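# Slide a drive sled from shelf into empty rack bay

## Task

Take a drive sled from the shelf and push it into the one vacant bay of the rack. Its front face must end up level with the neighbouring drives, and it must be oriented the same way up as those drives. Afterwards open the gripper and withdraw the arm. The sled must stay seated by itself; if only the robot's grip or push is keeping it there at the end, the goal is not met.

## Robot and tools

ROBOT. Two arms, left_arm and right_arm, each with six revolute joints plus a parallel gripper. left_arm is the robot's own left and sits on the +y side. Left and right here say nothing about which side of a picture something appears on.

SCENE FRAME. One shared frame for both arms. The origin is on the floor (z = 0) under the centre of the robot's base, +x is the direction the robot faces, +z is up, and +y is toward left_arm. Positions are in metres, orientations are quaternions in w, x, y, z order. Only the floor height is known for sure. The reported hand position can be off from the real one, more so when the arm is stretched far out. The two arms do not reach the same pose from identical joint values.

GRIPPER GEOMETRY. The fingers extend along the gripper's +z axis and close along its y axis. The reported end-effector point lies between the finger pads, roughly 1 cm short of the tips.

TOOL execute_actions. Argument actions is a list holding zero or one item. An empty list only reads back the state. An item with rows is a motion; an item with only steps is a pause. Optional pictures (true/false) decides whether camera images come back; by default they do.
- Motion: {"rows": [[...], ...], "steps": n}. n is 1 to 15 control steps, each 1/30 s, default 15. Up to 15 rows; row k is used on step k and the final row is reused for any remaining steps.
- Each row is one list of 14 numbers covering both arms, always all 14: left_arm waist, shoulder, elbow, wrist pitch, wrist yaw, wrist roll, opening, then right_arm in the same seven-number order. The joint numbers are absolute target angles in radians (the same kind of values printed under Joint positions), not offsets. Nominal ranges per arm: waist -2.880 to 2.880, shoulder 0.000 to 3.142, elbow 0.000 to 3.019, wrist pitch -1.693 to 1.571, wrist yaw -1.571 to 1.571, wrist roll -2.094 to 2.094. Actual ends may differ by up to 0.019 rad either way. A target more than 0.019 rad beyond a stated end, and farther out than the current angle, makes the whole call refused (nothing is sent). A target beyond the real end is clipped to it and you may see "joint sent to its limit", possibly referring to an earlier motion still running; its absence does not prove there is more room.
- Opening is an absolute gripper command from -1 (closed) to +1 (fully open, about 0.094 m between pads).
- Pause: {"steps": n} with n up to 300; no new command, it returns when that many steps have elapsed since the previous result, counting the time you spent replying.

HOW MOTION PROCEEDS. Joint speed is capped: on every step each joint's target is held within a fixed distance of its measured angle (waist 0.264, shoulder 0.32, elbow 0.276, wrist pitch 0.33, wrist yaw 0.186, wrist roll 0.522 rad). If the targets would move a gripper more than 70 mm from where it is, all that arm's targets are pulled back proportionally. So large moves need several calls. The simulation keeps running while you think and write; arms continue toward the last row sent until everything has nearly stopped or a step is HELD, after which only a new motion moves them on. Fingers already closing or opening finish their travel.

RESULT LINES. The state line shows each arm's end_effector_position and end_effector_quat_wxyz. Joint positions and Joint velocities list, per arm, the six joints (rad, rad/s) then the pad gap (m, m/s). grip_measured is the measured opening on the same -1..+1 scale you command; each gripper has its own fixed error of about 1 mm. Joint torques follow the joint order without the gripper; they are raw drive output with offset, scale and noise, nonzero even in free air, so treat them as a rough contact hint only. "joint command not followed" means a clearance check altered or blocked joint targets on some steps; HELD flags steps where your row was partly or wholly not sent. MOTOR HOT appears from 85 °C; at 100 °C an OVER-TEMPERATURE FAULT drops that arm until it cools, so do not hold loads needlessly long.

GRASPING. Away from the extremes, the fingers go to where grip_measured equals your command. To hold something, command about 0.03 below the current grip_measured; a smaller gap holds more gently. Pad force tops out near 50-62 N, weaker on thin parts under ~2 mm.

TOOL zoom_image. Arguments camera ("cam_left_wrist" or "cam_right_wrist") and region [x0, y0, x1, y1] in pixels of that camera's latest full image, origin at top-left, at most 504 by 504. Both cameras are 616x616 fisheye wrist cameras.

TOOL finished_scene. Argument scene: the number of the scene currently running. It ends that scene irreversibly and reports whether the goal was met. Sending a reply with no tool call ends everything.

CAUTIONS. Parts may occasionally be tugged or nudged by outside disturbances; keep a firm grip. Do not drop the sled, slam it, or shove hard. Never let the arms collide or press on each other. Do not knock anything out of the work area. Release fully and back away before finishing, and check the sled stays flush and upright-matched without support.

Each tool is called after ">>>" as name(argument=value, ...), one argument or row to a line, values as JSON.

## Session

>>> execute_actions(
  actions=[],
)

Scene clock: 0.00 s of 5400.00 s.
left_arm: end_effector_position=(+0.3684, +0.1755, +1.0582) grip_measured=+0.057 end_effector_quat_wxyz=(+0.122, -0.667, +0.733, -0.055) | right_arm: end_effector_position=(+0.3798, +0.0255, +0.9990) grip_measured=-0.988 end_effector_quat_wxyz=(+0.152, +0.357, +0.833, +0.396)
Joint positions: left_arm=[-2.382  1.735  0.666 -0.235 -0.214 -1.792  0.05 ] | right_arm=[ 2.641  2.206  0.66   0.87  -0.109  1.435  0.001]
Joint velocities: left_arm=[-0.005 -0.005 -0.012 -0.022  0.125  0.022 -0.   ] | right_arm=[-0.005  0.005 -0.017  0.002  0.007 -0.007  0.001]
Joint torques (N m, as the arm reports them, + toward a larger angle): no reading

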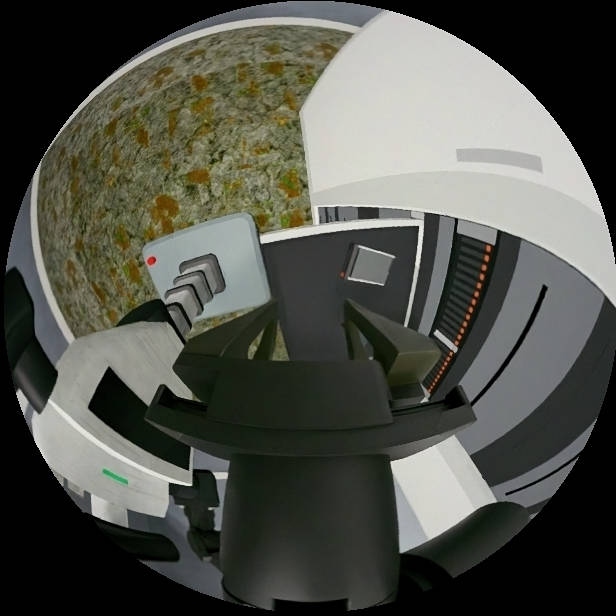

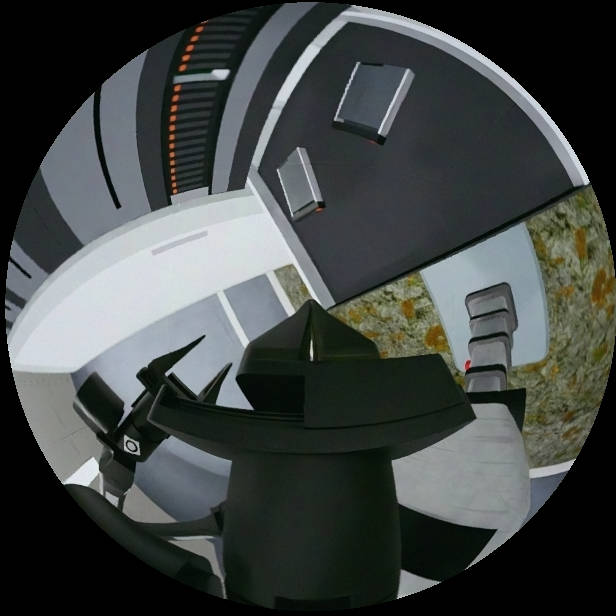

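>>> execute_actions(
  actions=[
    {"rows":[[-2.182,1.735,0.666,-0.235,-0.214,-1.792,0.057,2.641,2.006,0.66,0.87,-0.109,1.435,-0.988]]},
  ],
  pictures=false,
)

>>> execute_actions(
  actions=[
    {"rows":[[-2.182,1.535,0.666,-0.235,-0.214,-1.792,0.057,2.641,2.006,0.86,0.87,-0.109,1.435,-0.988]]},
  ],
  pictures=false,
)

>>> execute_actions(
  actions=[
    {"rows":[[-2.182,1.535,0.866,-0.235,-0.214,-1.792,0.057,2.441,2.006,0.86,0.87,-0.109,1.435,-0.988]]},
  ],
)

Scene clock: 37.40 s of 5400.00 s.
left_arm: end_effector_position=(+0.3809, +0.2568, +1.0549) grip_measured=+0.057 end_effector_quat_wxyz=(+0.130, -0.737, +0.662, -0.035) | right_arm: end_effector_position=(+0.4270, +0.0495, +1.1106) grip_measured=-0.988 end_effector_quat_wxyz=(+0.207, +0.333, +0.786, +0.478)
Joint positions: left_arm=[-2.177  1.735  0.666 -0.235 -0.216 -1.792  0.05 ] | right_arm=[ 2.641  1.982  0.66   0.871 -0.109  1.435  0.001]
Joint velocities: left_arm=[-0.044  0.015 -0.007 -0.007  0.037 -0.037 -0.   ] | right_arm=[-0.015  0.171  0.022  0.007  0.037  0.007 -0.   ]
Joint torques (N m, as the arm reports them, + toward a larger angle): left_arm=[ -0.9  -11.08   3.68   0.9   -0.16   0.  ] | right_arm=[  1.55 -10.94   3.29   1.76  -0.05  -0.05]
Steps of this call (steps 1 to 90: nothing new was sent; then 33.90 s passed at rest; steps 91 to 105: all 15 steps of this action). Readings (joint positions):
91: left_arm=[-2.369 1.735 0.666 -0.235 -0.208 -1.792] | right_arm=[2.641 2.196 0.659 0.868 -0.109 1.435]
92: left_arm=[-2.338 1.735 0.666 -0.235 -0.207 -1.792] | right_arm=[2.641 2.176 0.654 0.863 -0.109 1.435]
94: left_arm=[-2.248 1.735 0.666 -0.235 -0.210 -1.792] | right_arm=[2.641 2.109 0.651 0.862 -0.109 1.435]
98: left_arm=[-2.150 1.735 0.666 -0.235 -0.216 -1.792] | right_arm=[2.641 1.981 0.656 0.867 -0.109 1.435]
105: the state above

Scene clock: 37.90 s of 5400.00 s.
left_arm: end_effector_position=(+0.4139, +0.2549, +1.1307) grip_measured=+0.057 end_effector_quat_wxyz=(+0.183, -0.735, +0.643, -0.115) | right_arm: end_effector_position=(+0.5034, +0.0975, +1.1719) grip_measured=-0.988 end_effector_quat_wxyz=(+0.252, +0.311, +0.739, +0.542)
Joint positions: left_arm=[-2.177  1.528  0.654 -0.235 -0.215 -1.792  0.05 ] | right_arm=[ 2.641  1.994  0.862  0.866 -0.109  1.435  0.001]
Joint velocities: left_arm=[ 0.005  0.142 -0.002  0.002 -0.007  0.022  0.002] | right_arm=[-0.015 -0.005  0.007 -0.017 -0.051  0.007 -0.   ]
Joint torques (N m, as the arm reports them, + toward a larger angle): left_arm=[-0.9  -9.76  5.74  1.31 -0.21  0.01] | right_arm=[  1.9  -12.94   5.21   2.06  -0.05  -0.06]
Steps of this call (steps 1 to 15: all 15 steps of this action). Readings (joint positions):
1: left_arm=[-2.177 1.724 0.665 -0.235 -0.215 -1.792] | right_arm=[2.641 1.988 0.670 0.869 -0.109 1.435]
2: left_arm=[-2.177 1.698 0.658 -0.235 -0.215 -1.792] | right_arm=[2.641 1.997 0.690 0.866 -0.109 1.435]
4: left_arm=[-2.177 1.622 0.652 -0.235 -0.215 -1.792] | right_arm=[2.641 2.009 0.753 0.866 -0.109 1.435]
8: left_arm=[-2.177 1.507 0.654 -0.235 -0.215 -1.792] | right_arm=[2.641 2.004 0.854 0.866 -0.109 1.435]
15: the state above

Scene clock: 38.40 s of 5400.00 s.
left_arm: end_effector_position=(+0.5077, +0.2444, +1.1969) grip_measured=+0.057 end_effector_quat_wxyz=(+0.230, -0.726, +0.620, -0.187) | right_arm: end_effector_position=(+0.5741, -0.0255, +1.1634) grip_measured=-0.988 end_effector_quat_wxyz=(+0.311, +0.392, +0.705, +0.503)
Joint positions: left_arm=[-2.177  1.538  0.847 -0.237 -0.215 -1.792  0.05 ] | right_arm=[ 2.418  1.994  0.862  0.866 -0.106  1.435  0.001]
Joint velocities: left_arm=[-0.005 -0.005  0.012  0.002 -0.007  0.022 -0.   ] | right_arm=[ 0.21  -0.005 -0.017  0.002 -0.051  0.022 -0.   ]
Joint torques (N m, as the arm reports them, + toward a larger angle): left_arm=[ -1.04 -12.21   7.35   1.49  -0.19   0.04] | right_arm=[  2.01 -13.07   4.9    2.01  -0.19  -0.07]
Steps of this call (steps 1 to 15: all 15 steps of this action). Readings (joint positions):
1: left_arm=[-2.177 1.532 0.661 -0.236 -0.215 -1.792] | right_arm=[2.633 1.994 0.862 0.866 -0.113 1.435]
2: left_arm=[-2.177 1.537 0.673 -0.237 -0.215 -1.792] | right_arm=[2.620 1.994 0.862 0.866 -0.114 1.435]
4: left_arm=[-2.177 1.544 0.715 -0.237 -0.215 -1.792] | right_arm=[2.567 1.994 0.862 0.866 -0.114 1.435]
8: left_arm=[-2.177 1.545 0.813 -0.237 -0.215 -1.792] | right_arm=[2.438 1.994 0.862 0.866 -0.108 1.435]
15: the state above

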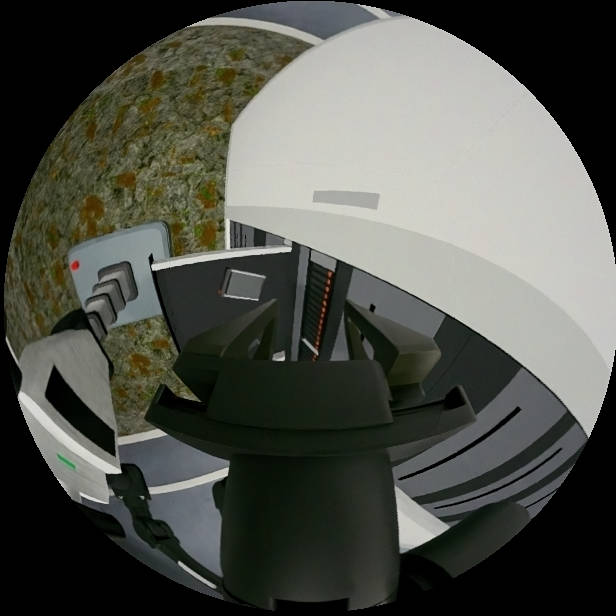

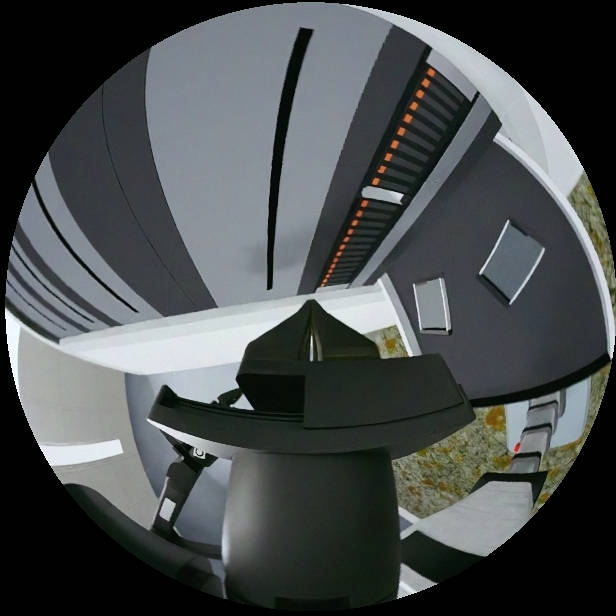

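>>> zoom_image(
  camera="cam_right_wrist",
  region=[300,30,600,400],
)

>>> execute_actions(
  actions=[],
  pictures=false,
)

Region (300, 30, 600, 400) of cam_right_wrist's 616x616 image, scaled by 1.362, with more detail than that image has; it fills the left 409 columns of this view, and the rest is white.

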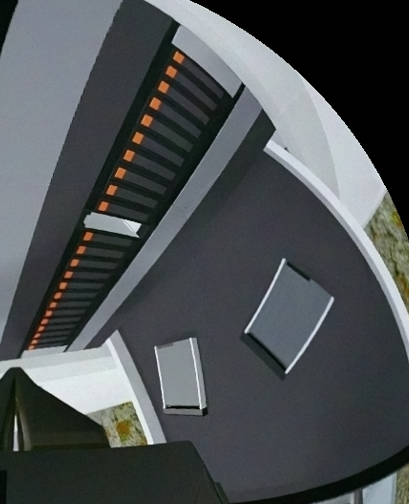

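Scene clock: 73.23 s of 5400.00 s.
left_arm: end_effector_position=(+0.5077, +0.2444, +1.1969) grip_measured=+0.057 end_effector_quat_wxyz=(+0.230, -0.726, +0.620, -0.187) | right_arm: end_effector_position=(+0.5676, -0.0111, +1.1643) grip_measured=-0.988 end_effector_quat_wxyz=(+0.304, +0.383, +0.709, +0.508)
Joint positions: left_arm=[-2.177  1.538  0.847 -0.237 -0.215 -1.792  0.05 ] | right_arm=[ 2.443  1.994  0.862  0.866 -0.107  1.435  0.001]
Joint velocities: left_arm=[ 0.015 -0.005 -0.017 -0.002 -0.037  0.022 -0.   ] | right_arm=[-0.005 -0.005  0.017 -0.002 -0.051  0.037 -0.   ]
Joint torques (N m, as the arm reports them, + toward a larger angle): left_arm=[ -1.11 -12.22   7.36   1.56  -0.18   0.03] | right_arm=[  1.44 -13.01   4.9    1.98  -0.13  -0.05]
Steps of this call (steps 1 to 30: the robot went on to your last target; steps 31 to 90: nothing new was sent; then 31.83 s passed at rest). Readings (joint positions):
1: left_arm=[-2.177 1.538 0.847 -0.237 -0.215 -1.792] | right_arm=[2.426 1.994 0.862 0.866 -0.106 1.435]
2: left_arm=[-2.177 1.538 0.847 -0.237 -0.215 -1.792] | right_arm=[2.432 1.994 0.862 0.866 -0.106 1.435]
4: left_arm=[-2.177 1.538 0.847 -0.237 -0.215 -1.792] | right_arm=[2.441 1.994 0.862 0.866 -0.107 1.435]
8: left_arm=[-2.177 1.538 0.847 -0.237 -0.215 -1.792] | right_arm=[2.443 1.994 0.862 0.866 -0.107 1.435]
90: the state above
All arms were judged still, so your last target was given up. Only a new action makes them travel on or press farther. Fingers that are still opening or closing keep moving.

>>> execute_actions(
  actions=[
    {"rows":[[-2.0,1.2,0.6,0.2,0,0,1,2.1,1.3,0.7,0.3,0,0,1]]},
  ],
  pictures=false,
)

>>> execute_actions(
  actions=[
    {"steps":60},
  ],
)

Scene clock: 81.77 s of 5400.00 s.
left_arm: end_effector_position=(+0.4840, +0.3075, +1.3242) grip_measured=+1.000 end_effector_quat_wxyz=(+0.511, -0.235, +0.817, -0.128) | right_arm: end_effector_position=(+0.5464, -0.2600, +1.3558) grip_measured=+1.000 end_effector_quat_wxyz=(-0.549, -0.222, -0.783, -0.192)
Joint positions: left_arm=[-1.991  1.177  0.595  0.186 -0.003 -0.494  0.094] | right_arm=[2.085 1.315 0.722 0.326 0.001 0.576 0.094]
Joint velocities: left_arm=[-0.015  0.239  0.002 -0.012 -0.037  2.762  0.   ] | right_arm=[-0.122 -1.47   0.007 -0.125 -0.051 -2.703  0.   ]
Joint torques (N m, as the arm reports them, + toward a larger angle): left_arm=[-1.2  -5.98  7.38  2.74  0.09  0.13] | right_arm=[ 2.5  -1.85  7.32  1.29 -0.09 -0.05]
Steps of this call (steps 1 to 90: nothing new was sent; then 5.03 s passed at rest; steps 91 to 105: all 15 steps of this action). Readings (joint positions):
91: left_arm=[-2.167 1.524 0.823 -0.189 -0.152 -1.740] | right_arm=[2.437 1.983 0.856 0.837 -0.090 1.402]
92: left_arm=[-2.151 1.492 0.779 -0.120 -0.098 -1.682] | right_arm=[2.426 1.960 0.840 0.790 -0.074 1.362]
94: left_arm=[-2.100 1.400 0.686 -0.010 -0.039 -1.558] | right_arm=[2.381 1.893 0.800 0.696 -0.049 1.283]
98: left_arm=[-1.999 1.215 0.594 0.141 -0.009 -1.188] | right_arm=[2.241 1.720 0.750 0.503 -0.019 1.104]
105: the state above

Scene clock: 83.77 s of 5400.00 s.
left_arm: end_effector_position=(+0.4849, +0.3072, +1.3128) grip_measured=+1.000 end_effector_quat_wxyz=(+0.516, -0.034, +0.856, -0.003) | right_arm: end_effector_position=(+0.5390, -0.2562, +1.3490) grip_measured=+1.000 end_effector_quat_wxyz=(-0.570, +0.008, -0.821, -0.033)
Joint positions: left_arm=[-1.991  1.201  0.595  0.186 -0.003 -0.013  0.094] | right_arm=[2.093 1.303 0.707 0.303 0.001 0.011 0.094]
Joint velocities: left_arm=[-0.005 -0.005  0.012 -0.002  0.007  0.007  0.   ] | right_arm=[-0.015 -0.005 -0.007 -0.002 -0.007  0.022  0.   ]
Joint torques (N m, as the arm reports them, + toward a larger angle): left_arm=[-1.13 -7.55  7.29  2.75  0.13  0.11] | right_arm=[ 1.49 -7.9   8.5   1.66 -0.1  -0.1 ]
Steps of this call (steps 1 to 45: the robot went on to your last target; steps 46 to 60: nothing new was sent). Readings (joint positions):
1: left_arm=[-1.991 1.184 0.595 0.186 -0.003 -0.399] | right_arm=[2.084 1.272 0.722 0.324 0.001 0.476]
2: left_arm=[-1.991 1.191 0.595 0.186 -0.003 -0.322] | right_arm=[2.085 1.241 0.722 0.324 0.001 0.384]
4: left_arm=[-1.991 1.199 0.595 0.186 -0.003 -0.210] | right_arm=[2.089 1.220 0.722 0.324 0.001 0.248]
8: left_arm=[-1.991 1.201 0.595 0.186 -0.003 -0.093] | right_arm=[2.093 1.264 0.721 0.313 0.001 0.107]
60: the state above
All arms were judged still, so your last target was given up. Only a new action makes them travel on or press farther. Fingers that are still opening or closing keep moving.

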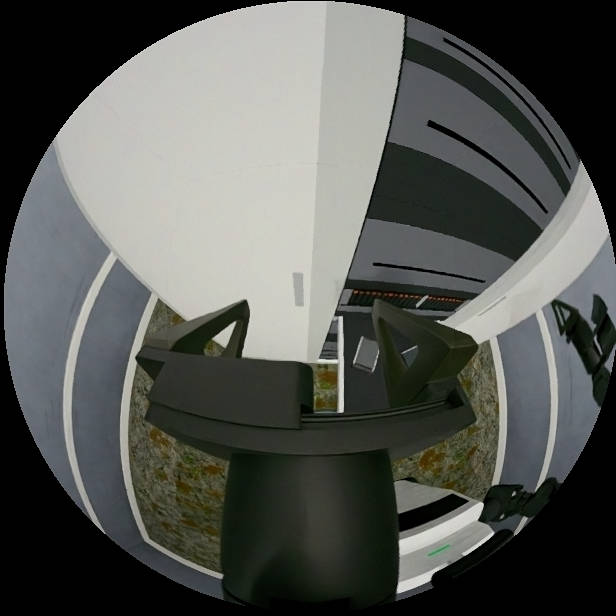

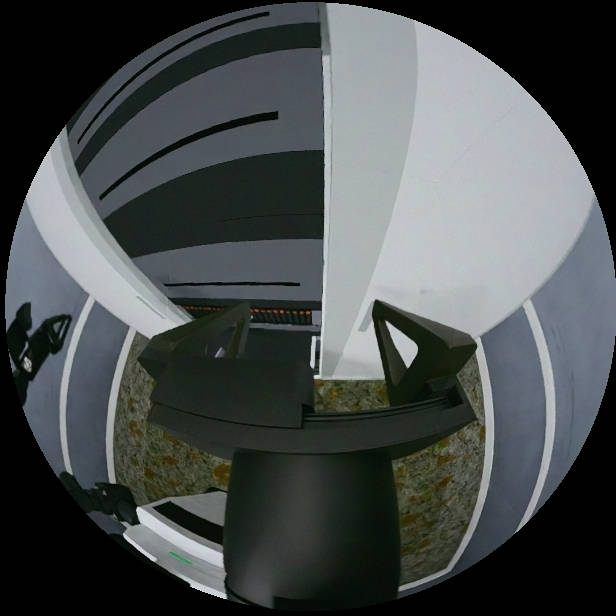

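>>> execute_actions(
  actions=[
    {"rows":[[-2.25,1.75,0.8,0.45,0,0,1,1.6,1.0,0.5,0.3,0,0,1]]},
  ],
  pictures=false,
)

>>> execute_actions(
  actions=[
    {"steps":45},
  ],
)

Scene clock: 108.87 s of 5400.00 s.
left_arm: end_effector_position=(+0.5451, +0.1518, +1.1317) grip_measured=+1.000 end_effector_quat_wxyz=(+0.427, +0.085, +0.897, -0.071) | right_arm: end_effector_position=(+0.4086, -0.4912, +1.3949) grip_measured=+1.000 end_effector_quat_wxyz=(-0.604, -0.185, -0.762, +0.141)
Joint positions: left_arm=[-2.26   1.817  0.774  0.422 -0.001 -0.012  0.094] | right_arm=[1.573 0.983 0.519 0.303 0.005 0.01  0.094]
Joint velocities: left_arm=[ 0.034  0.054  0.007 -0.012  0.007  0.007  0.   ] | right_arm=[ 0.21   0.034 -0.046 -0.007  0.022  0.007  0.   ]
Joint torques (N m, as the arm reports them, + toward a larger angle): left_arm=[ -0.12 -19.84   6.19   3.3    0.04   0.11] | right_arm=[ 1.23 -2.84  8.6   1.91 -0.15 -0.09]
Steps of this call (steps 1 to 90: nothing new was sent; then 21.60 s passed at rest; steps 91 to 105: all 15 steps of this action). Readings (joint positions):
91: left_arm=[-2.000 1.212 0.596 0.208 -0.007 -0.013] | right_arm=[2.084 1.293 0.697 0.303 -0.004 0.010]
92: left_arm=[-2.021 1.239 0.606 0.243 -0.007 -0.013] | right_arm=[2.063 1.268 0.673 0.303 -0.005 0.010]
94: left_arm=[-2.083 1.322 0.642 0.301 -0.007 -0.013] | right_arm=[1.989 1.192 0.614 0.303 -0.005 0.010]
98: left_arm=[-2.197 1.551 0.731 0.385 -0.004 -0.013] | right_arm=[1.763 1.049 0.543 0.303 -0.004 0.010]
105: the state above

Scene clock: 110.37 s of 5400.00 s.
left_arm: end_effector_position=(+0.5551, +0.1518, +1.1677) grip_measured=+1.000 end_effector_quat_wxyz=(+0.459, +0.082, +0.881, -0.074) | right_arm: end_effector_position=(+0.4129, -0.4812, +1.3889) grip_measured=+1.000 end_effector_quat_wxyz=(-0.601, -0.177, -0.768, +0.131)
Joint positions: left_arm=[-2.259  1.754  0.774  0.432 -0.001 -0.012  0.094] | right_arm=[1.596 0.99  0.514 0.303 0.002 0.01  0.094]
Joint velocities: left_arm=[-0.005 -0.005 -0.002 -0.012 -0.007 -0.066  0.   ] | right_arm=[-0.005 -0.015  0.002  0.007  0.022  0.007  0.   ]
Joint torques (N m, as the arm reports them, + toward a larger angle): left_arm=[  0.   -13.85   6.74   2.86   0.04   0.1 ] | right_arm=[ 0.93 -2.66  8.66  1.7  -0.11 -0.09]
Steps of this call (steps 1 to 30: the robot went on to your last target; steps 31 to 45: nothing new was sent). Readings (joint positions):
1: left_arm=[-2.259 1.816 0.774 0.422 -0.001 -0.012] | right_arm=[1.580 0.985 0.518 0.303 0.003 0.010]
2: left_arm=[-2.259 1.809 0.774 0.423 -0.001 -0.012] | right_arm=[1.586 0.986 0.516 0.303 0.003 0.010]
4: left_arm=[-2.259 1.790 0.774 0.424 -0.001 -0.012] | right_arm=[1.594 0.989 0.515 0.303 0.002 0.010]
8: left_arm=[-2.259 1.758 0.774 0.430 -0.001 -0.012] | right_arm=[1.596 0.990 0.514 0.303 0.002 0.010]
45: the state above
All arms were judged still, so your last target was given up. Only a new action makes them travel on or press farther. Fingers that are still opening or closing keep moving.

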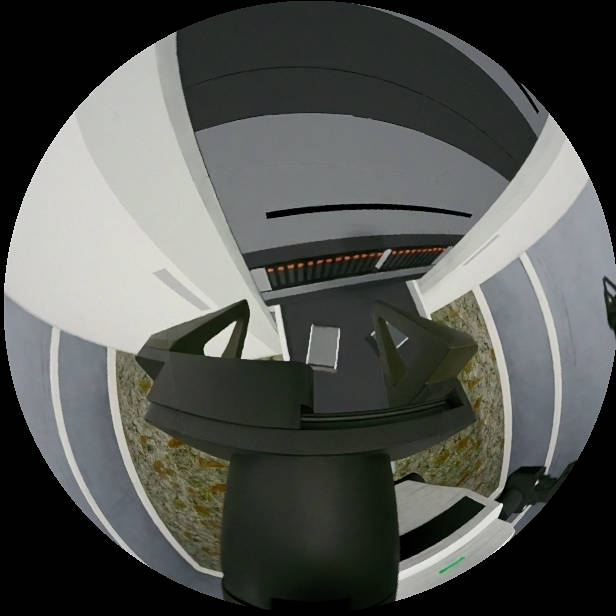

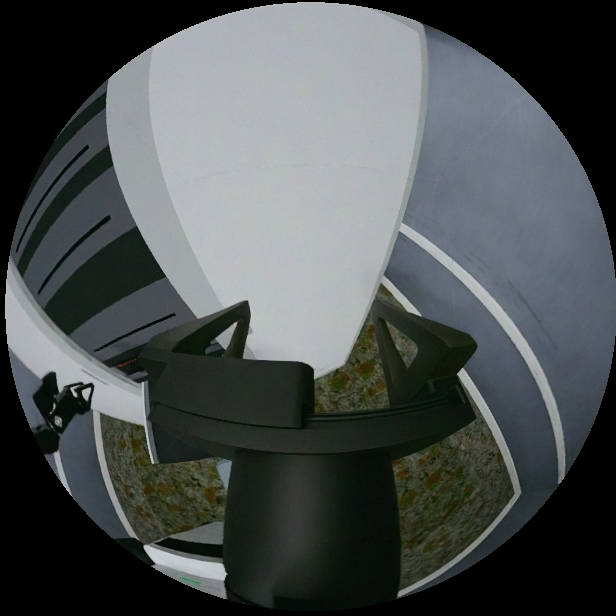

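>>> execute_actions(
  actions=[
    {"rows":[[-2.3,2.15,0.75,0.5,0,0,1,1.596,0.99,0.514,0.3,0,0,1]]},
  ],
  pictures=false,
)

>>> execute_actions(
  actions=[
    {"steps":40},
  ],
)

Scene clock: 137.70 s of 5400.00 s.
left_arm: end_effector_position=(+0.4310, +0.1518, +0.9390) grip_measured=+1.000 end_effector_quat_wxyz=(+0.252, +0.112, +0.960, -0.057) | right_arm: end_effector_position=(+0.4129, -0.4812, +1.3889) grip_measured=+1.000 end_effector_quat_wxyz=(-0.601, -0.177, -0.768, +0.131)
Joint positions: left_arm=[-2.295  2.205  0.734  0.475 -0.001 -0.012  0.094] | right_arm=[1.596 0.99  0.514 0.303 0.002 0.01  0.094]
Joint velocities: left_arm=[-0.024 -0.015 -0.129  0.002 -0.007  0.037  0.   ] | right_arm=[-0.015 -0.005 -0.002 -0.002  0.007 -0.007  0.   ]
Joint torques (N m, as the arm reports them, + toward a larger angle): left_arm=[ -1.54 -18.83   2.99   2.64   0.04   0.11] | right_arm=[ 0.46 -3.32  9.79  1.71 -0.1  -0.08]
Steps of this call (steps 1 to 90: nothing new was sent; then 23.83 s passed at rest; steps 91 to 105: all 15 steps of this action). Readings (joint positions):
91: left_arm=[-2.259 1.764 0.774 0.436 -0.001 -0.012] | right_arm=[1.596 0.990 0.514 0.303 0.002 0.010]
92: left_arm=[-2.260 1.782 0.776 0.448 -0.001 -0.012] | right_arm=[1.596 0.990 0.514 0.303 0.002 0.010]
94: left_arm=[-2.263 1.841 0.776 0.459 -0.001 -0.012] | right_arm=[1.596 0.990 0.514 0.303 0.002 0.010]
98: left_arm=[-2.272 2.010 0.775 0.466 -0.001 -0.012] | right_arm=[1.596 0.990 0.514 0.303 0.002 0.010]
105: the state above

Scene clock: 139.03 s of 5400.00 s.
left_arm: end_effector_position=(+0.4485, +0.1482, +0.9599) grip_measured=+1.000 end_effector_quat_wxyz=(+0.278, +0.111, +0.952, -0.060) | right_arm: end_effector_position=(+0.4129, -0.4812, +1.3889) grip_measured=+1.000 end_effector_quat_wxyz=(-0.601, -0.177, -0.768, +0.131)
Joint positions: left_arm=[-2.295  2.16   0.736  0.483 -0.001 -0.012  0.094] | right_arm=[1.596 0.99  0.514 0.303 0.002 0.01  0.094]
Joint velocities: left_arm=[-0.015  0.015 -0.007  0.012  0.007 -0.007  0.   ] | right_arm=[-0.015 -0.005 -0.007 -0.002 -0.051 -0.11   0.   ]
Joint torques (N m, as the arm reports them, + toward a larger angle): left_arm=[ -1.36 -15.04   2.76   2.41   0.05   0.11] | right_arm=[ 0.3  -3.39  9.78  1.74 -0.1  -0.08]
Steps of this call (steps 1 to 30: the robot went on to your last target; steps 31 to 40: nothing new was sent). Readings (joint positions):
1: left_arm=[-2.295 2.204 0.731 0.475 -0.001 -0.012] | right_arm=[1.596 0.990 0.514 0.303 0.002 0.010]
2: left_arm=[-2.295 2.200 0.732 0.475 -0.001 -0.012] | right_arm=[1.596 0.990 0.514 0.303 0.002 0.010]
4: left_arm=[-2.295 2.186 0.733 0.477 -0.001 -0.012] | right_arm=[1.596 0.990 0.514 0.303 0.002 0.010]
8: left_arm=[-2.295 2.163 0.734 0.482 -0.001 -0.012] | right_arm=[1.596 0.990 0.514 0.303 0.002 0.010]
40: the state above
All arms were judged still, so your last target was given up. Only a new action makes them travel on or press farther. Fingers that are still opening or closing keep moving.

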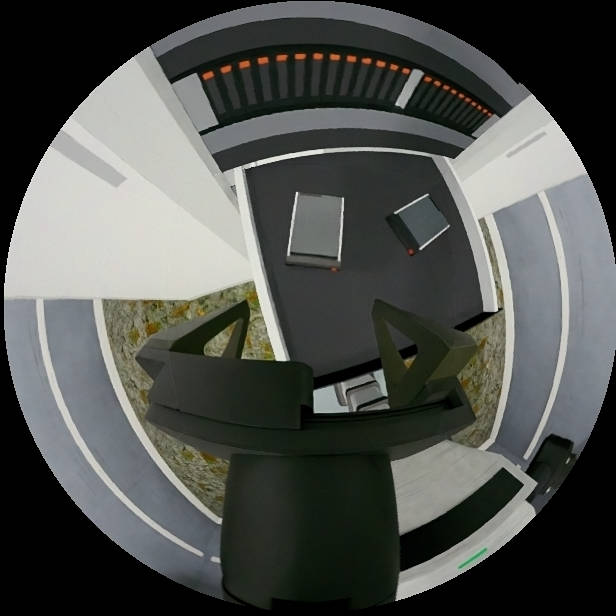

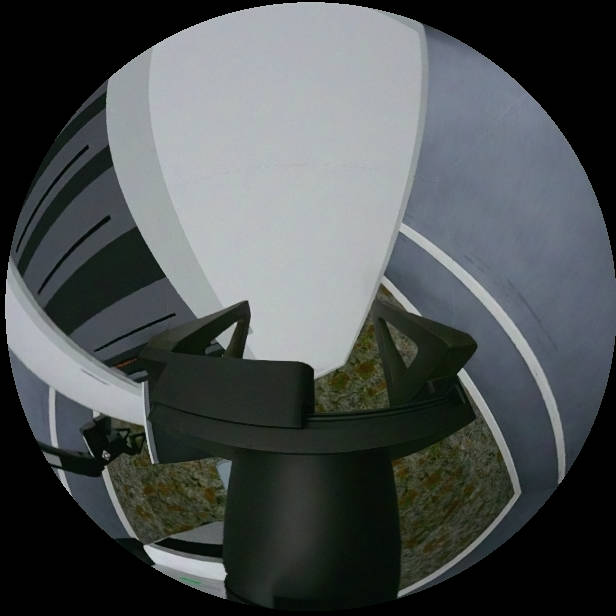

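>>> execute_actions(
  actions=[
    {"rows":[[-2.28,2.45,0.8,0.9,0,0,1,1.596,0.99,0.514,0.3,0,0,1]]},
  ],
  pictures=false,
)

>>> execute_actions(
  actions=[
    {"rows":[[-2.28,2.66,0.9,1.12,0,0,1,1.596,0.99,0.514,0.3,0,0,1]]},
  ],
  pictures=false,
)

>>> execute_actions(
  actions=[
    {"steps":40},
  ],
)

Scene clock: 167.67 s of 5400.00 s.
left_arm: end_effector_position=(+0.4405, +0.1491, +0.8805) grip_measured=+1.000 end_effector_quat_wxyz=(+0.338, +0.104, +0.933, -0.067) | right_arm: end_effector_position=(+0.4129, -0.4812, +1.3889) grip_measured=+1.000 end_effector_quat_wxyz=(-0.601, -0.177, -0.768, +0.131)
Joint positions: left_arm=[-2.289  2.481  0.79   0.875 -0.001 -0.012  0.094] | right_arm=[1.596 0.99  0.514 0.303 0.002 0.01  0.094]
Joint velocities: left_arm=[ 0.005 -0.2    0.022  0.056  0.051 -0.066  0.   ] | right_arm=[ 0.005  0.005  0.007  0.012 -0.037 -0.081  0.   ]
Joint torques (N m, as the arm reports them, + toward a larger angle): left_arm=[  0.02 -16.63   0.48   2.66   0.05   0.11] | right_arm=[ 0.54 -3.54  9.77  1.75 -0.11 -0.08]
Steps of this call (steps 1 to 90: nothing new was sent; then 25.13 s passed at rest; steps 91 to 105: all 15 steps of this action). Readings (joint positions):
91: left_arm=[-2.295 2.182 0.737 0.544 -0.001 -0.012] | right_arm=[1.596 0.990 0.514 0.303 0.002 0.010]
92: left_arm=[-2.294 2.228 0.751 0.654 -0.001 -0.012] | right_arm=[1.596 0.990 0.514 0.303 0.002 0.010]
94: left_arm=[-2.293 2.348 0.801 0.810 -0.001 -0.012] | right_arm=[1.596 0.990 0.514 0.303 0.002 0.010]
98: left_arm=[-2.290 2.487 0.807 0.864 -0.001 -0.012] | right_arm=[1.596 0.990 0.514 0.303 0.002 0.010]
105: the state above

Scene clock: 168.17 s of 5400.00 s.
left_arm: end_effector_position=(+0.4797, +0.1370, +0.8595) grip_measured=+1.000 end_effector_quat_wxyz=(+0.431, +0.107, +0.893, -0.076) | right_arm: end_effector_position=(+0.4129, -0.4812, +1.3889) grip_measured=+1.000 end_effector_quat_wxyz=(-0.601, -0.177, -0.768, +0.131)
Joint positions: left_arm=[-2.29   2.646  0.915  1.119  0.002  0.007  0.094] | right_arm=[1.596 0.99  0.514 0.303 0.002 0.01  0.094]
Joint velocities: left_arm=[ 0.005 -0.005 -0.002  0.002  0.037  0.037  0.   ] | right_arm=[-0.005 -0.015 -0.002 -0.017 -0.051 -0.051  0.   ]
Joint torques (N m, as the arm reports them, + toward a larger angle): left_arm=[ -0.17 -14.27  -1.05   2.03  -0.09  -0.11] | right_arm=[ 0.45 -3.41  9.77  1.74 -0.11 -0.08]
Steps of this call (steps 1 to 15: all 15 steps of this action). Readings (joint positions):
1: left_arm=[-2.289 2.493 0.800 0.927 -0.001 -0.012] | right_arm=[1.596 0.990 0.514 0.303 0.002 0.010]
2: left_arm=[-2.289 2.523 0.828 1.001 -0.001 -0.012] | right_arm=[1.596 0.990 0.514 0.303 0.002 0.010]
4: left_arm=[-2.289 2.594 0.893 1.075 -0.001 -0.012] | right_arm=[1.596 0.990 0.514 0.303 0.002 0.010]
8: left_arm=[-2.290 2.646 0.915 1.119 0.002 0.007] | right_arm=[1.596 0.990 0.514 0.303 0.002 0.010]
15: the state above

Scene clock: 169.50 s of 5400.00 s.
left_arm: end_effector_position=(+0.4797, +0.1370, +0.8595) grip_measured=+1.000 end_effector_quat_wxyz=(+0.431, +0.107, +0.893, -0.076) | right_arm: end_effector_position=(+0.4129, -0.4812, +1.3889) grip_measured=+1.000 end_effector_quat_wxyz=(-0.601, -0.177, -0.768, +0.131)
Joint positions: left_arm=[-2.29   2.646  0.915  1.119  0.002  0.007  0.094] | right_arm=[1.596 0.99  0.514 0.303 0.002 0.01  0.094]
Joint velocities: left_arm=[-0.005 -0.024 -0.007 -0.002 -0.007 -0.022  0.   ] | right_arm=[-0.005 -0.005 -0.007 -0.002 -0.022 -0.007  0.   ]
Joint torques (N m, as the arm reports them, + toward a larger angle): left_arm=[  0.   -14.29  -1.04   2.02  -0.09  -0.1 ] | right_arm=[ 0.61 -3.52  9.81  1.72 -0.11 -0.09]
Steps of this call (steps 1 to 15: the robot went on to your last target; steps 16 to 40: nothing new was sent). Readings (joint positions):
1: left_arm=[-2.290 2.646 0.915 1.119 0.002 0.007] | right_arm=[1.596 0.990 0.514 0.303 0.002 0.010]
2: left_arm=[-2.290 2.646 0.915 1.119 0.002 0.007] | right_arm=[1.596 0.990 0.514 0.303 0.002 0.010]
4: left_arm=[-2.290 2.646 0.915 1.119 0.002 0.007] | right_arm=[1.596 0.990 0.514 0.303 0.002 0.010]
8: left_arm=[-2.290 2.646 0.915 1.119 0.002 0.007] | right_arm=[1.596 0.990 0.514 0.303 0.002 0.010]
40: the state above
All arms were judged still, so your last target was given up. Only a new action makes them travel on or press farther. Fingers that are still opening or closing keep moving.

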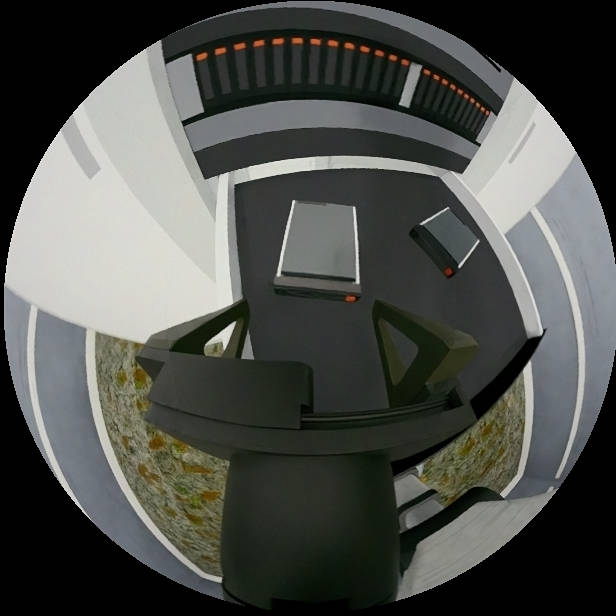

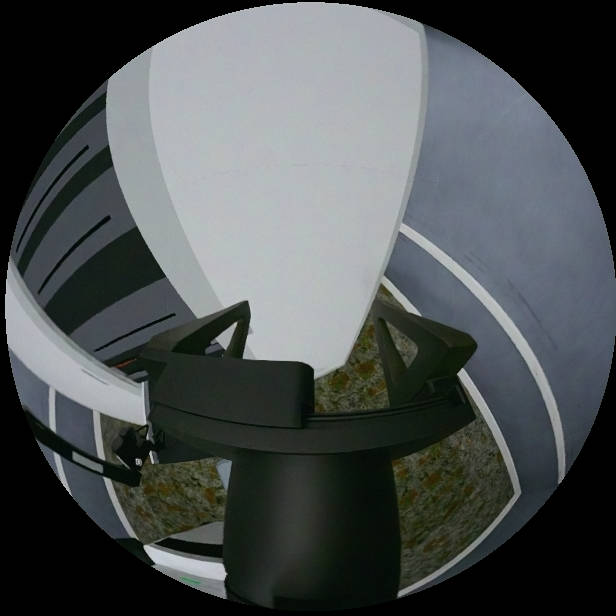

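>>> execute_actions(
  actions=[
    {"rows":[[-2.30,2.81,1.05,1.14,0,0,1,1.596,0.99,0.514,0.3,0,0,1]],"steps":15},
  ],
  pictures=false,
)

>>> execute_actions(
  actions=[
    {"steps":20},
  ],
)

Scene clock: 185.73 s of 5400.00 s.
left_arm: end_effector_position=(+0.5144, +0.1146, +0.8502) grip_measured=+1.000 end_effector_quat_wxyz=(+0.479, +0.133, +0.865, -0.070) | right_arm: end_effector_position=(+0.4129, -0.4812, +1.3889) grip_measured=+1.000 end_effector_quat_wxyz=(-0.601, -0.177, -0.768, +0.131)
Joint positions: left_arm=[-2.316  2.72   1.037  1.175 -0.009  0.059  0.094] | right_arm=[1.596 0.99  0.514 0.303 0.002 0.01  0.094]
Joint velocities: left_arm=[ 0.005 -0.005  0.007 -0.007 -0.007 -0.007  0.   ] | right_arm=[-0.005 -0.005  0.002 -0.017 -0.051 -0.022  0.   ]
Joint torques (N m, as the arm reports them, + toward a larger angle): left_arm=[ 0.46 -8.59  1.18  0.42  0.43 -0.68] | right_arm=[ 0.5  -3.23  9.82  1.78 -0.11 -0.09]
Steps of this call (steps 1 to 90: nothing new was sent; then 12.73 s passed at rest; steps 91 to 105: all 15 steps of this action). Readings (joint positions):
91: left_arm=[-2.291 2.658 0.929 1.126 0.002 0.008] | right_arm=[1.596 0.990 0.514 0.303 0.002 0.010]
92: left_arm=[-2.295 2.676 0.955 1.148 0.002 0.017] | right_arm=[1.596 0.990 0.514 0.303 0.002 0.010]
94: left_arm=[-2.308 2.707 1.009 1.172 -0.006 0.037] | right_arm=[1.596 0.990 0.514 0.303 0.002 0.010]
98: left_arm=[-2.316 2.719 1.037 1.175 -0.010 0.055] | right_arm=[1.596 0.990 0.514 0.303 0.002 0.010]
105: the state above

Scene clock: 186.40 s of 5400.00 s.
left_arm: end_effector_position=(+0.5144, +0.1146, +0.8502) grip_measured=+1.000 end_effector_quat_wxyz=(+0.479, +0.134, +0.865, -0.070) | right_arm: end_effector_position=(+0.4129, -0.4812, +1.3889) grip_measured=+1.000 end_effector_quat_wxyz=(-0.601, -0.177, -0.768, +0.131)
Joint positions: left_arm=[-2.316  2.72   1.037  1.175 -0.009  0.06   0.094] | right_arm=[1.596 0.99  0.514 0.303 0.002 0.01  0.094]
Joint velocities: left_arm=[ 0.005  0.005 -0.007 -0.017 -0.007  0.007  0.   ] | right_arm=[ 0.005 -0.005 -0.017 -0.007 -0.081  0.007  0.   ]
Joint torques (N m, as the arm reports them, + toward a larger angle): left_arm=[ 0.54 -8.6   1.21  0.43  0.43 -0.7 ] | right_arm=[ 0.45 -3.45  9.79  1.64 -0.12 -0.1 ]
Steps of this call (steps 1 to 15: the robot went on to your last target; steps 16 to 20: nothing new was sent). Readings (joint positions):
1: left_arm=[-2.316 2.720 1.037 1.175 -0.009 0.059] | right_arm=[1.596 0.990 0.514 0.303 0.002 0.010]
2: left_arm=[-2.316 2.720 1.037 1.175 -0.009 0.060] | right_arm=[1.596 0.990 0.514 0.303 0.002 0.010]
4: left_arm=[-2.316 2.720 1.037 1.175 -0.009 0.060] | right_arm=[1.596 0.990 0.514 0.303 0.002 0.010]
8: left_arm=[-2.316 2.720 1.037 1.175 -0.009 0.060] | right_arm=[1.596 0.990 0.514 0.303 0.002 0.010]
20: the state above
All arms were judged still, so your last target was given up. Only a new action makes them travel on or press farther. Fingers that are still opening or closing keep moving.

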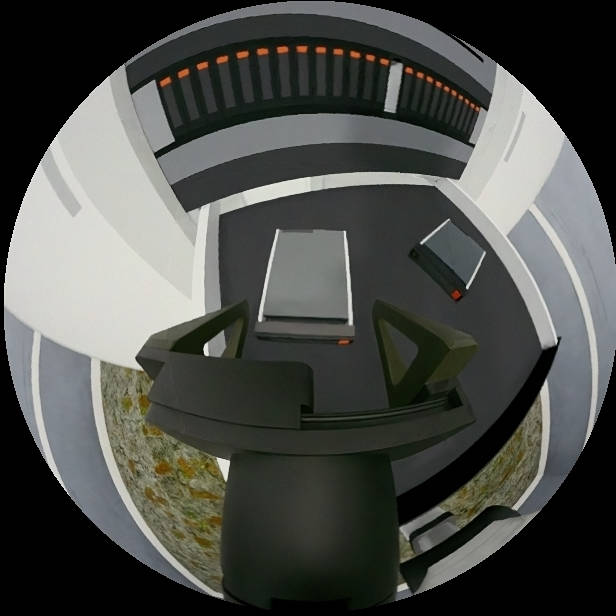

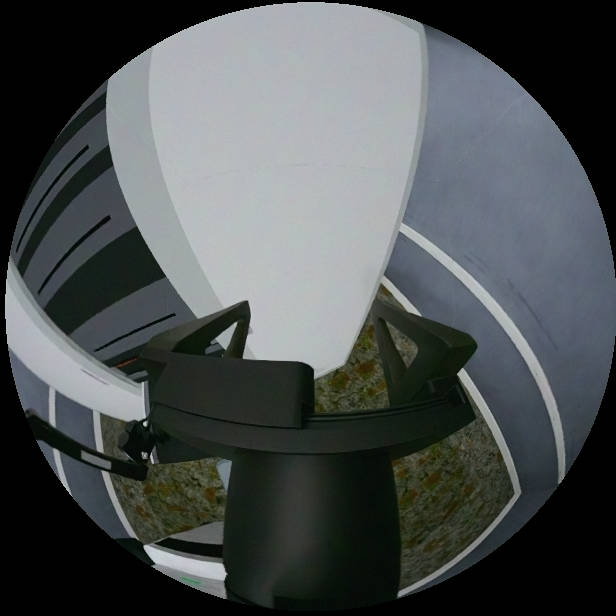

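>>> execute_actions(
  actions=[
    {"rows":[[-2.305,2.715,1.045,1.175,0,0.03,1,1.596,0.99,0.514,0.3,0,0,1],[-2.305,2.715,1.045,1.175,0,0.03,1,1.596,0.99,0.514,0.3,0,0,1],[-2.305,2.715,1.045,1.175,0,0.03,1,1.596,0.99,0.514,0.3,0,0,1],[-2.305,2.715,1.045,1.175,0,0.03,0.8,1.596,0.99,0.514,0.3,0,0,1],[-2.305,2.715,1.045,1.175,0,0.03,0.7,1.596,0.99,0.514,0.3,0,0,1],[-2.305,2.715,1.045,1.175,0,0.03,0.6,1.596,0.99,0.514,0.3,0,0,1],[-2.305,2.715,1.045,1.175,0,0.03,0.5,1.596,0.99,0.514,0.3,0,0,1],[-2.305,2.715,1.045,1.175,0,0.03,0.4,1.596,0.99,0.514,0.3,0,0,1]]},
  ],
)

Scene clock: 195.03 s of 5400.00 s.
left_arm: end_effector_position=(+0.5170, +0.1133, +0.8528) grip_measured=+0.403 end_effector_quat_wxyz=(+0.482, +0.127, +0.864, -0.077) | right_arm: end_effector_position=(+0.4129, -0.4812, +1.3889) grip_measured=+1.000 end_effector_quat_wxyz=(-0.601, -0.177, -0.768, +0.131)
Joint positions: left_arm=[-2.315  2.716  1.039  1.177 -0.003  0.044  0.066] | right_arm=[1.596 0.99  0.514 0.303 0.002 0.01  0.094]
Joint velocities: left_arm=[-0.015 -0.015  0.032 -0.012  0.051  0.007  0.   ] | right_arm=[ 0.005 -0.005 -0.017 -0.017  0.022 -0.037  0.   ]
Joint torques (N m, as the arm reports them, + toward a larger angle): left_arm=[ -0.06 -16.63   0.61   1.89   0.16  -0.2 ] | right_arm=[ 0.49 -3.46  9.82  1.77 -0.11 -0.07]
Steps of this call (steps 1 to 90: nothing new was sent; then 5.13 s passed at rest; steps 91 to 105: all 15 steps of this action). Readings (joint positions):
91: left_arm=[-2.316 2.716 1.037 1.177 -0.008 0.061] | right_arm=[1.596 0.990 0.514 0.303 0.002 0.010]
92: left_arm=[-2.316 2.716 1.037 1.177 -0.005 0.058] | right_arm=[1.596 0.990 0.514 0.303 0.002 0.010]
94: left_arm=[-2.315 2.716 1.039 1.177 -0.004 0.053] | right_arm=[1.596 0.990 0.514 0.303 0.002 0.010]
98: left_arm=[-2.315 2.716 1.039 1.177 -0.003 0.047] | right_arm=[1.596 0.990 0.514 0.303 0.002 0.010]
105: the state above

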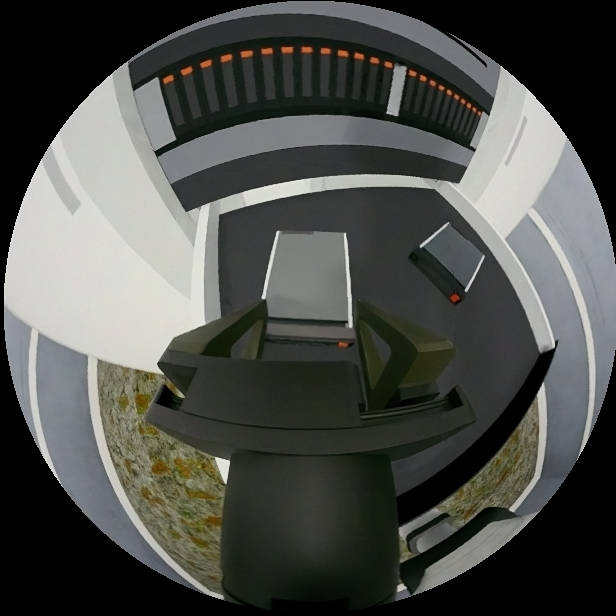

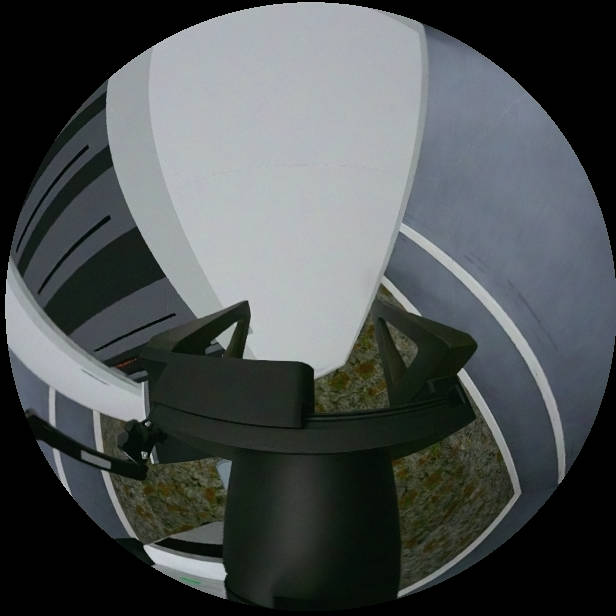

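>>> execute_actions(
  actions=[
    {"rows":[[-2.31,2.715,1.04,1.177,0,0.04,0.33,1.596,0.99,0.514,0.3,0,0,1],[-2.31,2.715,1.04,1.177,0,0.04,0.26,1.596,0.99,0.514,0.3,0,0,1],[-2.31,2.715,1.04,1.177,0,0.04,0.2,1.596,0.99,0.514,0.3,0,0,1]]},
  ],
)

Scene clock: 200.27 s of 5400.00 s.
left_arm: end_effector_position=(+0.5170, +0.1133, +0.8528) grip_measured=+0.203 end_effector_quat_wxyz=(+0.482, +0.127, +0.864, -0.077) | right_arm: end_effector_position=(+0.4129, -0.4812, +1.3889) grip_measured=+1.000 end_effector_quat_wxyz=(-0.601, -0.177, -0.768, +0.131)
Joint positions: left_arm=[-2.315  2.716  1.039  1.177 -0.003  0.043  0.057] | right_arm=[1.596 0.99  0.514 0.303 0.002 0.01  0.094]
Joint velocities: left_arm=[-0.015  0.005  0.017 -0.012 -0.022 -0.022 -0.   ] | right_arm=[-0.005 -0.015 -0.002 -0.017  0.007 -0.007  0.   ]
Joint torques (N m, as the arm reports them, + toward a larger angle): left_arm=[ -0.54 -16.66   0.44   2.06   0.16  -0.07] | right_arm=[ 0.55 -3.51  9.76  1.71 -0.11 -0.09]
Steps of this call (steps 1 to 15: the robot went on to your last target; steps 16 to 90: nothing new was sent; then 1.73 s passed at rest; steps 91 to 105: all 15 steps of this action). Readings (joint positions):
91: left_arm=[-2.315 2.716 1.039 1.177 -0.003 0.043] | right_arm=[1.596 0.990 0.514 0.303 0.002 0.010]
92: left_arm=[-2.315 2.716 1.039 1.177 -0.003 0.043] | right_arm=[1.596 0.990 0.514 0.303 0.002 0.010]
94: left_arm=[-2.315 2.716 1.039 1.177 -0.003 0.043] | right_arm=[1.596 0.990 0.514 0.303 0.002 0.010]
98: left_arm=[-2.315 2.716 1.039 1.177 -0.003 0.043] | right_arm=[1.596 0.990 0.514 0.303 0.002 0.010]
105: the state above

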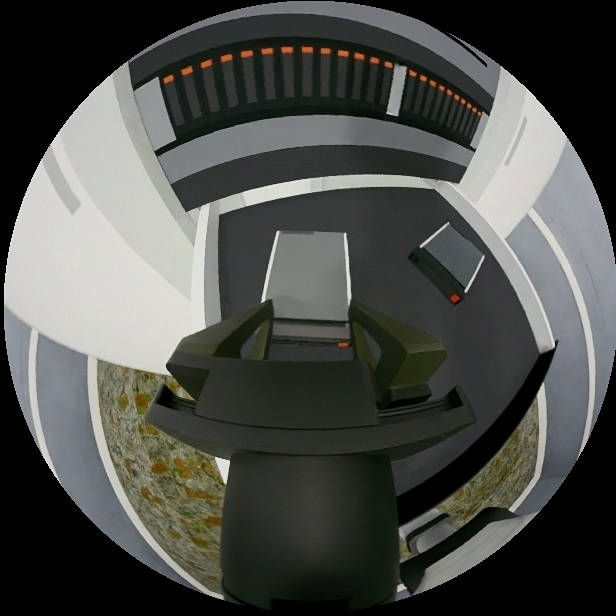

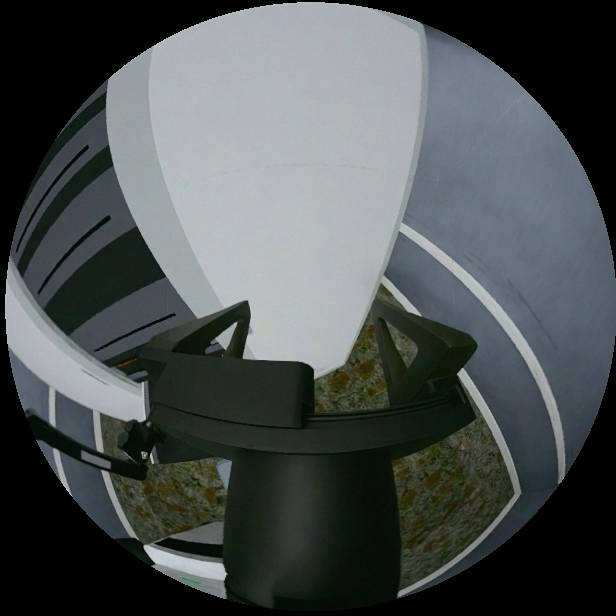

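>>> execute_actions(
  actions=[
    {"rows":[[-2.31,2.68,1.04,1.177,0,0.01,0.6,1.596,0.99,0.514,0.3,0,0,1],[-2.31,2.68,1.04,1.177,0,0.01,1,1.596,0.99,0.514,0.3,0,0,1],[-2.31,2.68,1.04,1.177,0,0.01,1,1.596,0.99,0.514,0.3,0,0,1],[-2.31,2.68,1.04,1.177,0,0.01,1,1.596,0.99,0.514,0.3,0,0,1],[-2.285,2.68,1.04,1.177,0,0.01,1,1.596,0.99,0.514,0.3,0,0,1]]},
  ],
  pictures=false,
)

>>> execute_actions(
  actions=[
    {"rows":[[-2.285,2.70,1.045,1.18,0,0.01,1,1.596,0.99,0.514,0.3,0,0,1],[-2.285,2.72,1.05,1.18,0,0.01,1,1.596,0.99,0.514,0.3,0,0,1],[-2.285,2.735,1.055,1.185,0,0.01,1,1.596,0.99,0.514,0.3,0,0,1],[-2.285,2.75,1.06,1.19,0,0.01,1,1.596,0.99,0.514,0.3,0,0,1],[-2.285,2.765,1.065,1.195,0,0.01,1,1.596,0.99,0.514,0.3,0,0,1]]},
  ],
)

Scene clock: 211.03 s of 5400.00 s.
left_arm: end_effector_position=(+0.5282, +0.1259, +0.8614) grip_measured=+1.000 end_effector_quat_wxyz=(+0.489, +0.108, +0.862, -0.076) | right_arm: end_effector_position=(+0.4129, -0.4812, +1.3889) grip_measured=+1.000 end_effector_quat_wxyz=(-0.601, -0.177, -0.768, +0.131)
Joint positions: left_arm=[-2.289  2.699  1.039  1.177 -0.002  0.024  0.094] | right_arm=[1.596 0.99  0.514 0.303 0.002 0.01  0.094]
Joint velocities: left_arm=[ 0.005 -0.015  0.002  0.007 -0.051 -0.007  0.   ] | right_arm=[-0.024 -0.005 -0.002 -0.007 -0.037 -0.022  0.   ]
Joint torques (N m, as the arm reports them, + toward a larger angle): left_arm=[ -0.57 -18.25   0.54   2.03   0.11  -0.17] | right_arm=[ 0.52 -3.4   9.8   1.74 -0.11 -0.09]
Steps of this call (steps 1 to 15: the robot went on to your last target; steps 16 to 90: nothing new was sent; then 7.27 s passed at rest; steps 91 to 105: all 15 steps of this action). Readings (joint positions):
91: left_arm=[-2.315 2.715 1.039 1.177 -0.003 0.040] | right_arm=[1.596 0.990 0.514 0.303 0.002 0.010]
92: left_arm=[-2.315 2.714 1.039 1.177 -0.003 0.037] | right_arm=[1.596 0.990 0.514 0.303 0.002 0.010]
94: left_arm=[-2.315 2.710 1.039 1.177 -0.003 0.032] | right_arm=[1.596 0.990 0.514 0.303 0.002 0.010]
98: left_arm=[-2.303 2.701 1.039 1.177 -0.002 0.027] | right_arm=[1.596 0.990 0.514 0.303 0.002 0.010]
105: the state above

Scene clock: 211.53 s of 5400.00 s.
left_arm: end_effector_position=(+0.5278, +0.1257, +0.8570) grip_measured=+1.000 end_effector_quat_wxyz=(+0.495, +0.109, +0.859, -0.075) | right_arm: end_effector_position=(+0.4129, -0.4812, +1.3889) grip_measured=+1.000 end_effector_quat_wxyz=(-0.601, -0.177, -0.768, +0.131)
Joint positions: left_arm=[-2.289  2.72   1.05   1.201 -0.003  0.029  0.094] | right_arm=[1.596 0.99  0.514 0.303 0.002 0.01  0.094]
Joint velocities: left_arm=[-0.005 -0.005  0.022 -0.007 -0.037 -0.095  0.   ] | right_arm=[ 0.005 -0.005  0.002 -0.022 -0.037  0.022  0.   ]
Joint torques (N m, as the arm reports them, + toward a larger angle): left_arm=[ -0.59 -12.78   1.39   1.77   0.12  -0.24] | right_arm=[ 0.49 -3.5   9.77  1.7  -0.12 -0.09]
Steps of this call (steps 1 to 15: all 15 steps of this action). Readings (joint positions):
1: left_arm=[-2.289 2.699 1.039 1.177 -0.002 0.024] | right_arm=[1.596 0.990 0.514 0.303 0.002 0.010]
2: left_arm=[-2.289 2.700 1.039 1.177 -0.002 0.024] | right_arm=[1.596 0.990 0.514 0.303 0.002 0.010]
4: left_arm=[-2.289 2.707 1.045 1.177 -0.002 0.024] | right_arm=[1.596 0.990 0.514 0.303 0.002 0.010]
8: left_arm=[-2.289 2.720 1.050 1.201 -0.003 0.029] | right_arm=[1.596 0.990 0.514 0.303 0.002 0.010]
15: the state above

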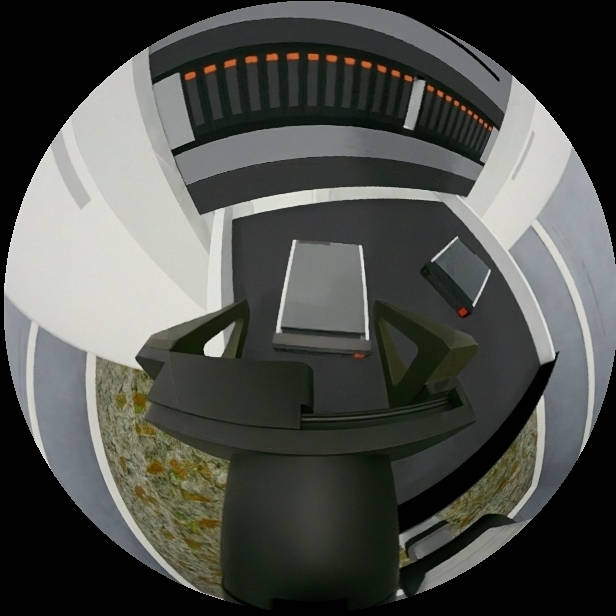

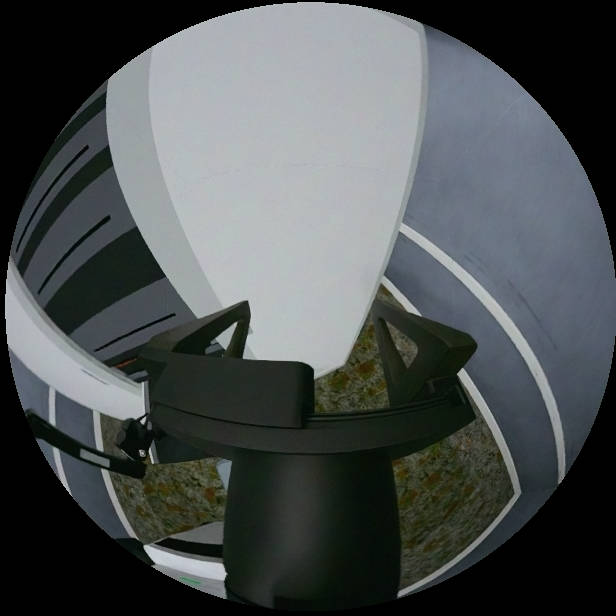

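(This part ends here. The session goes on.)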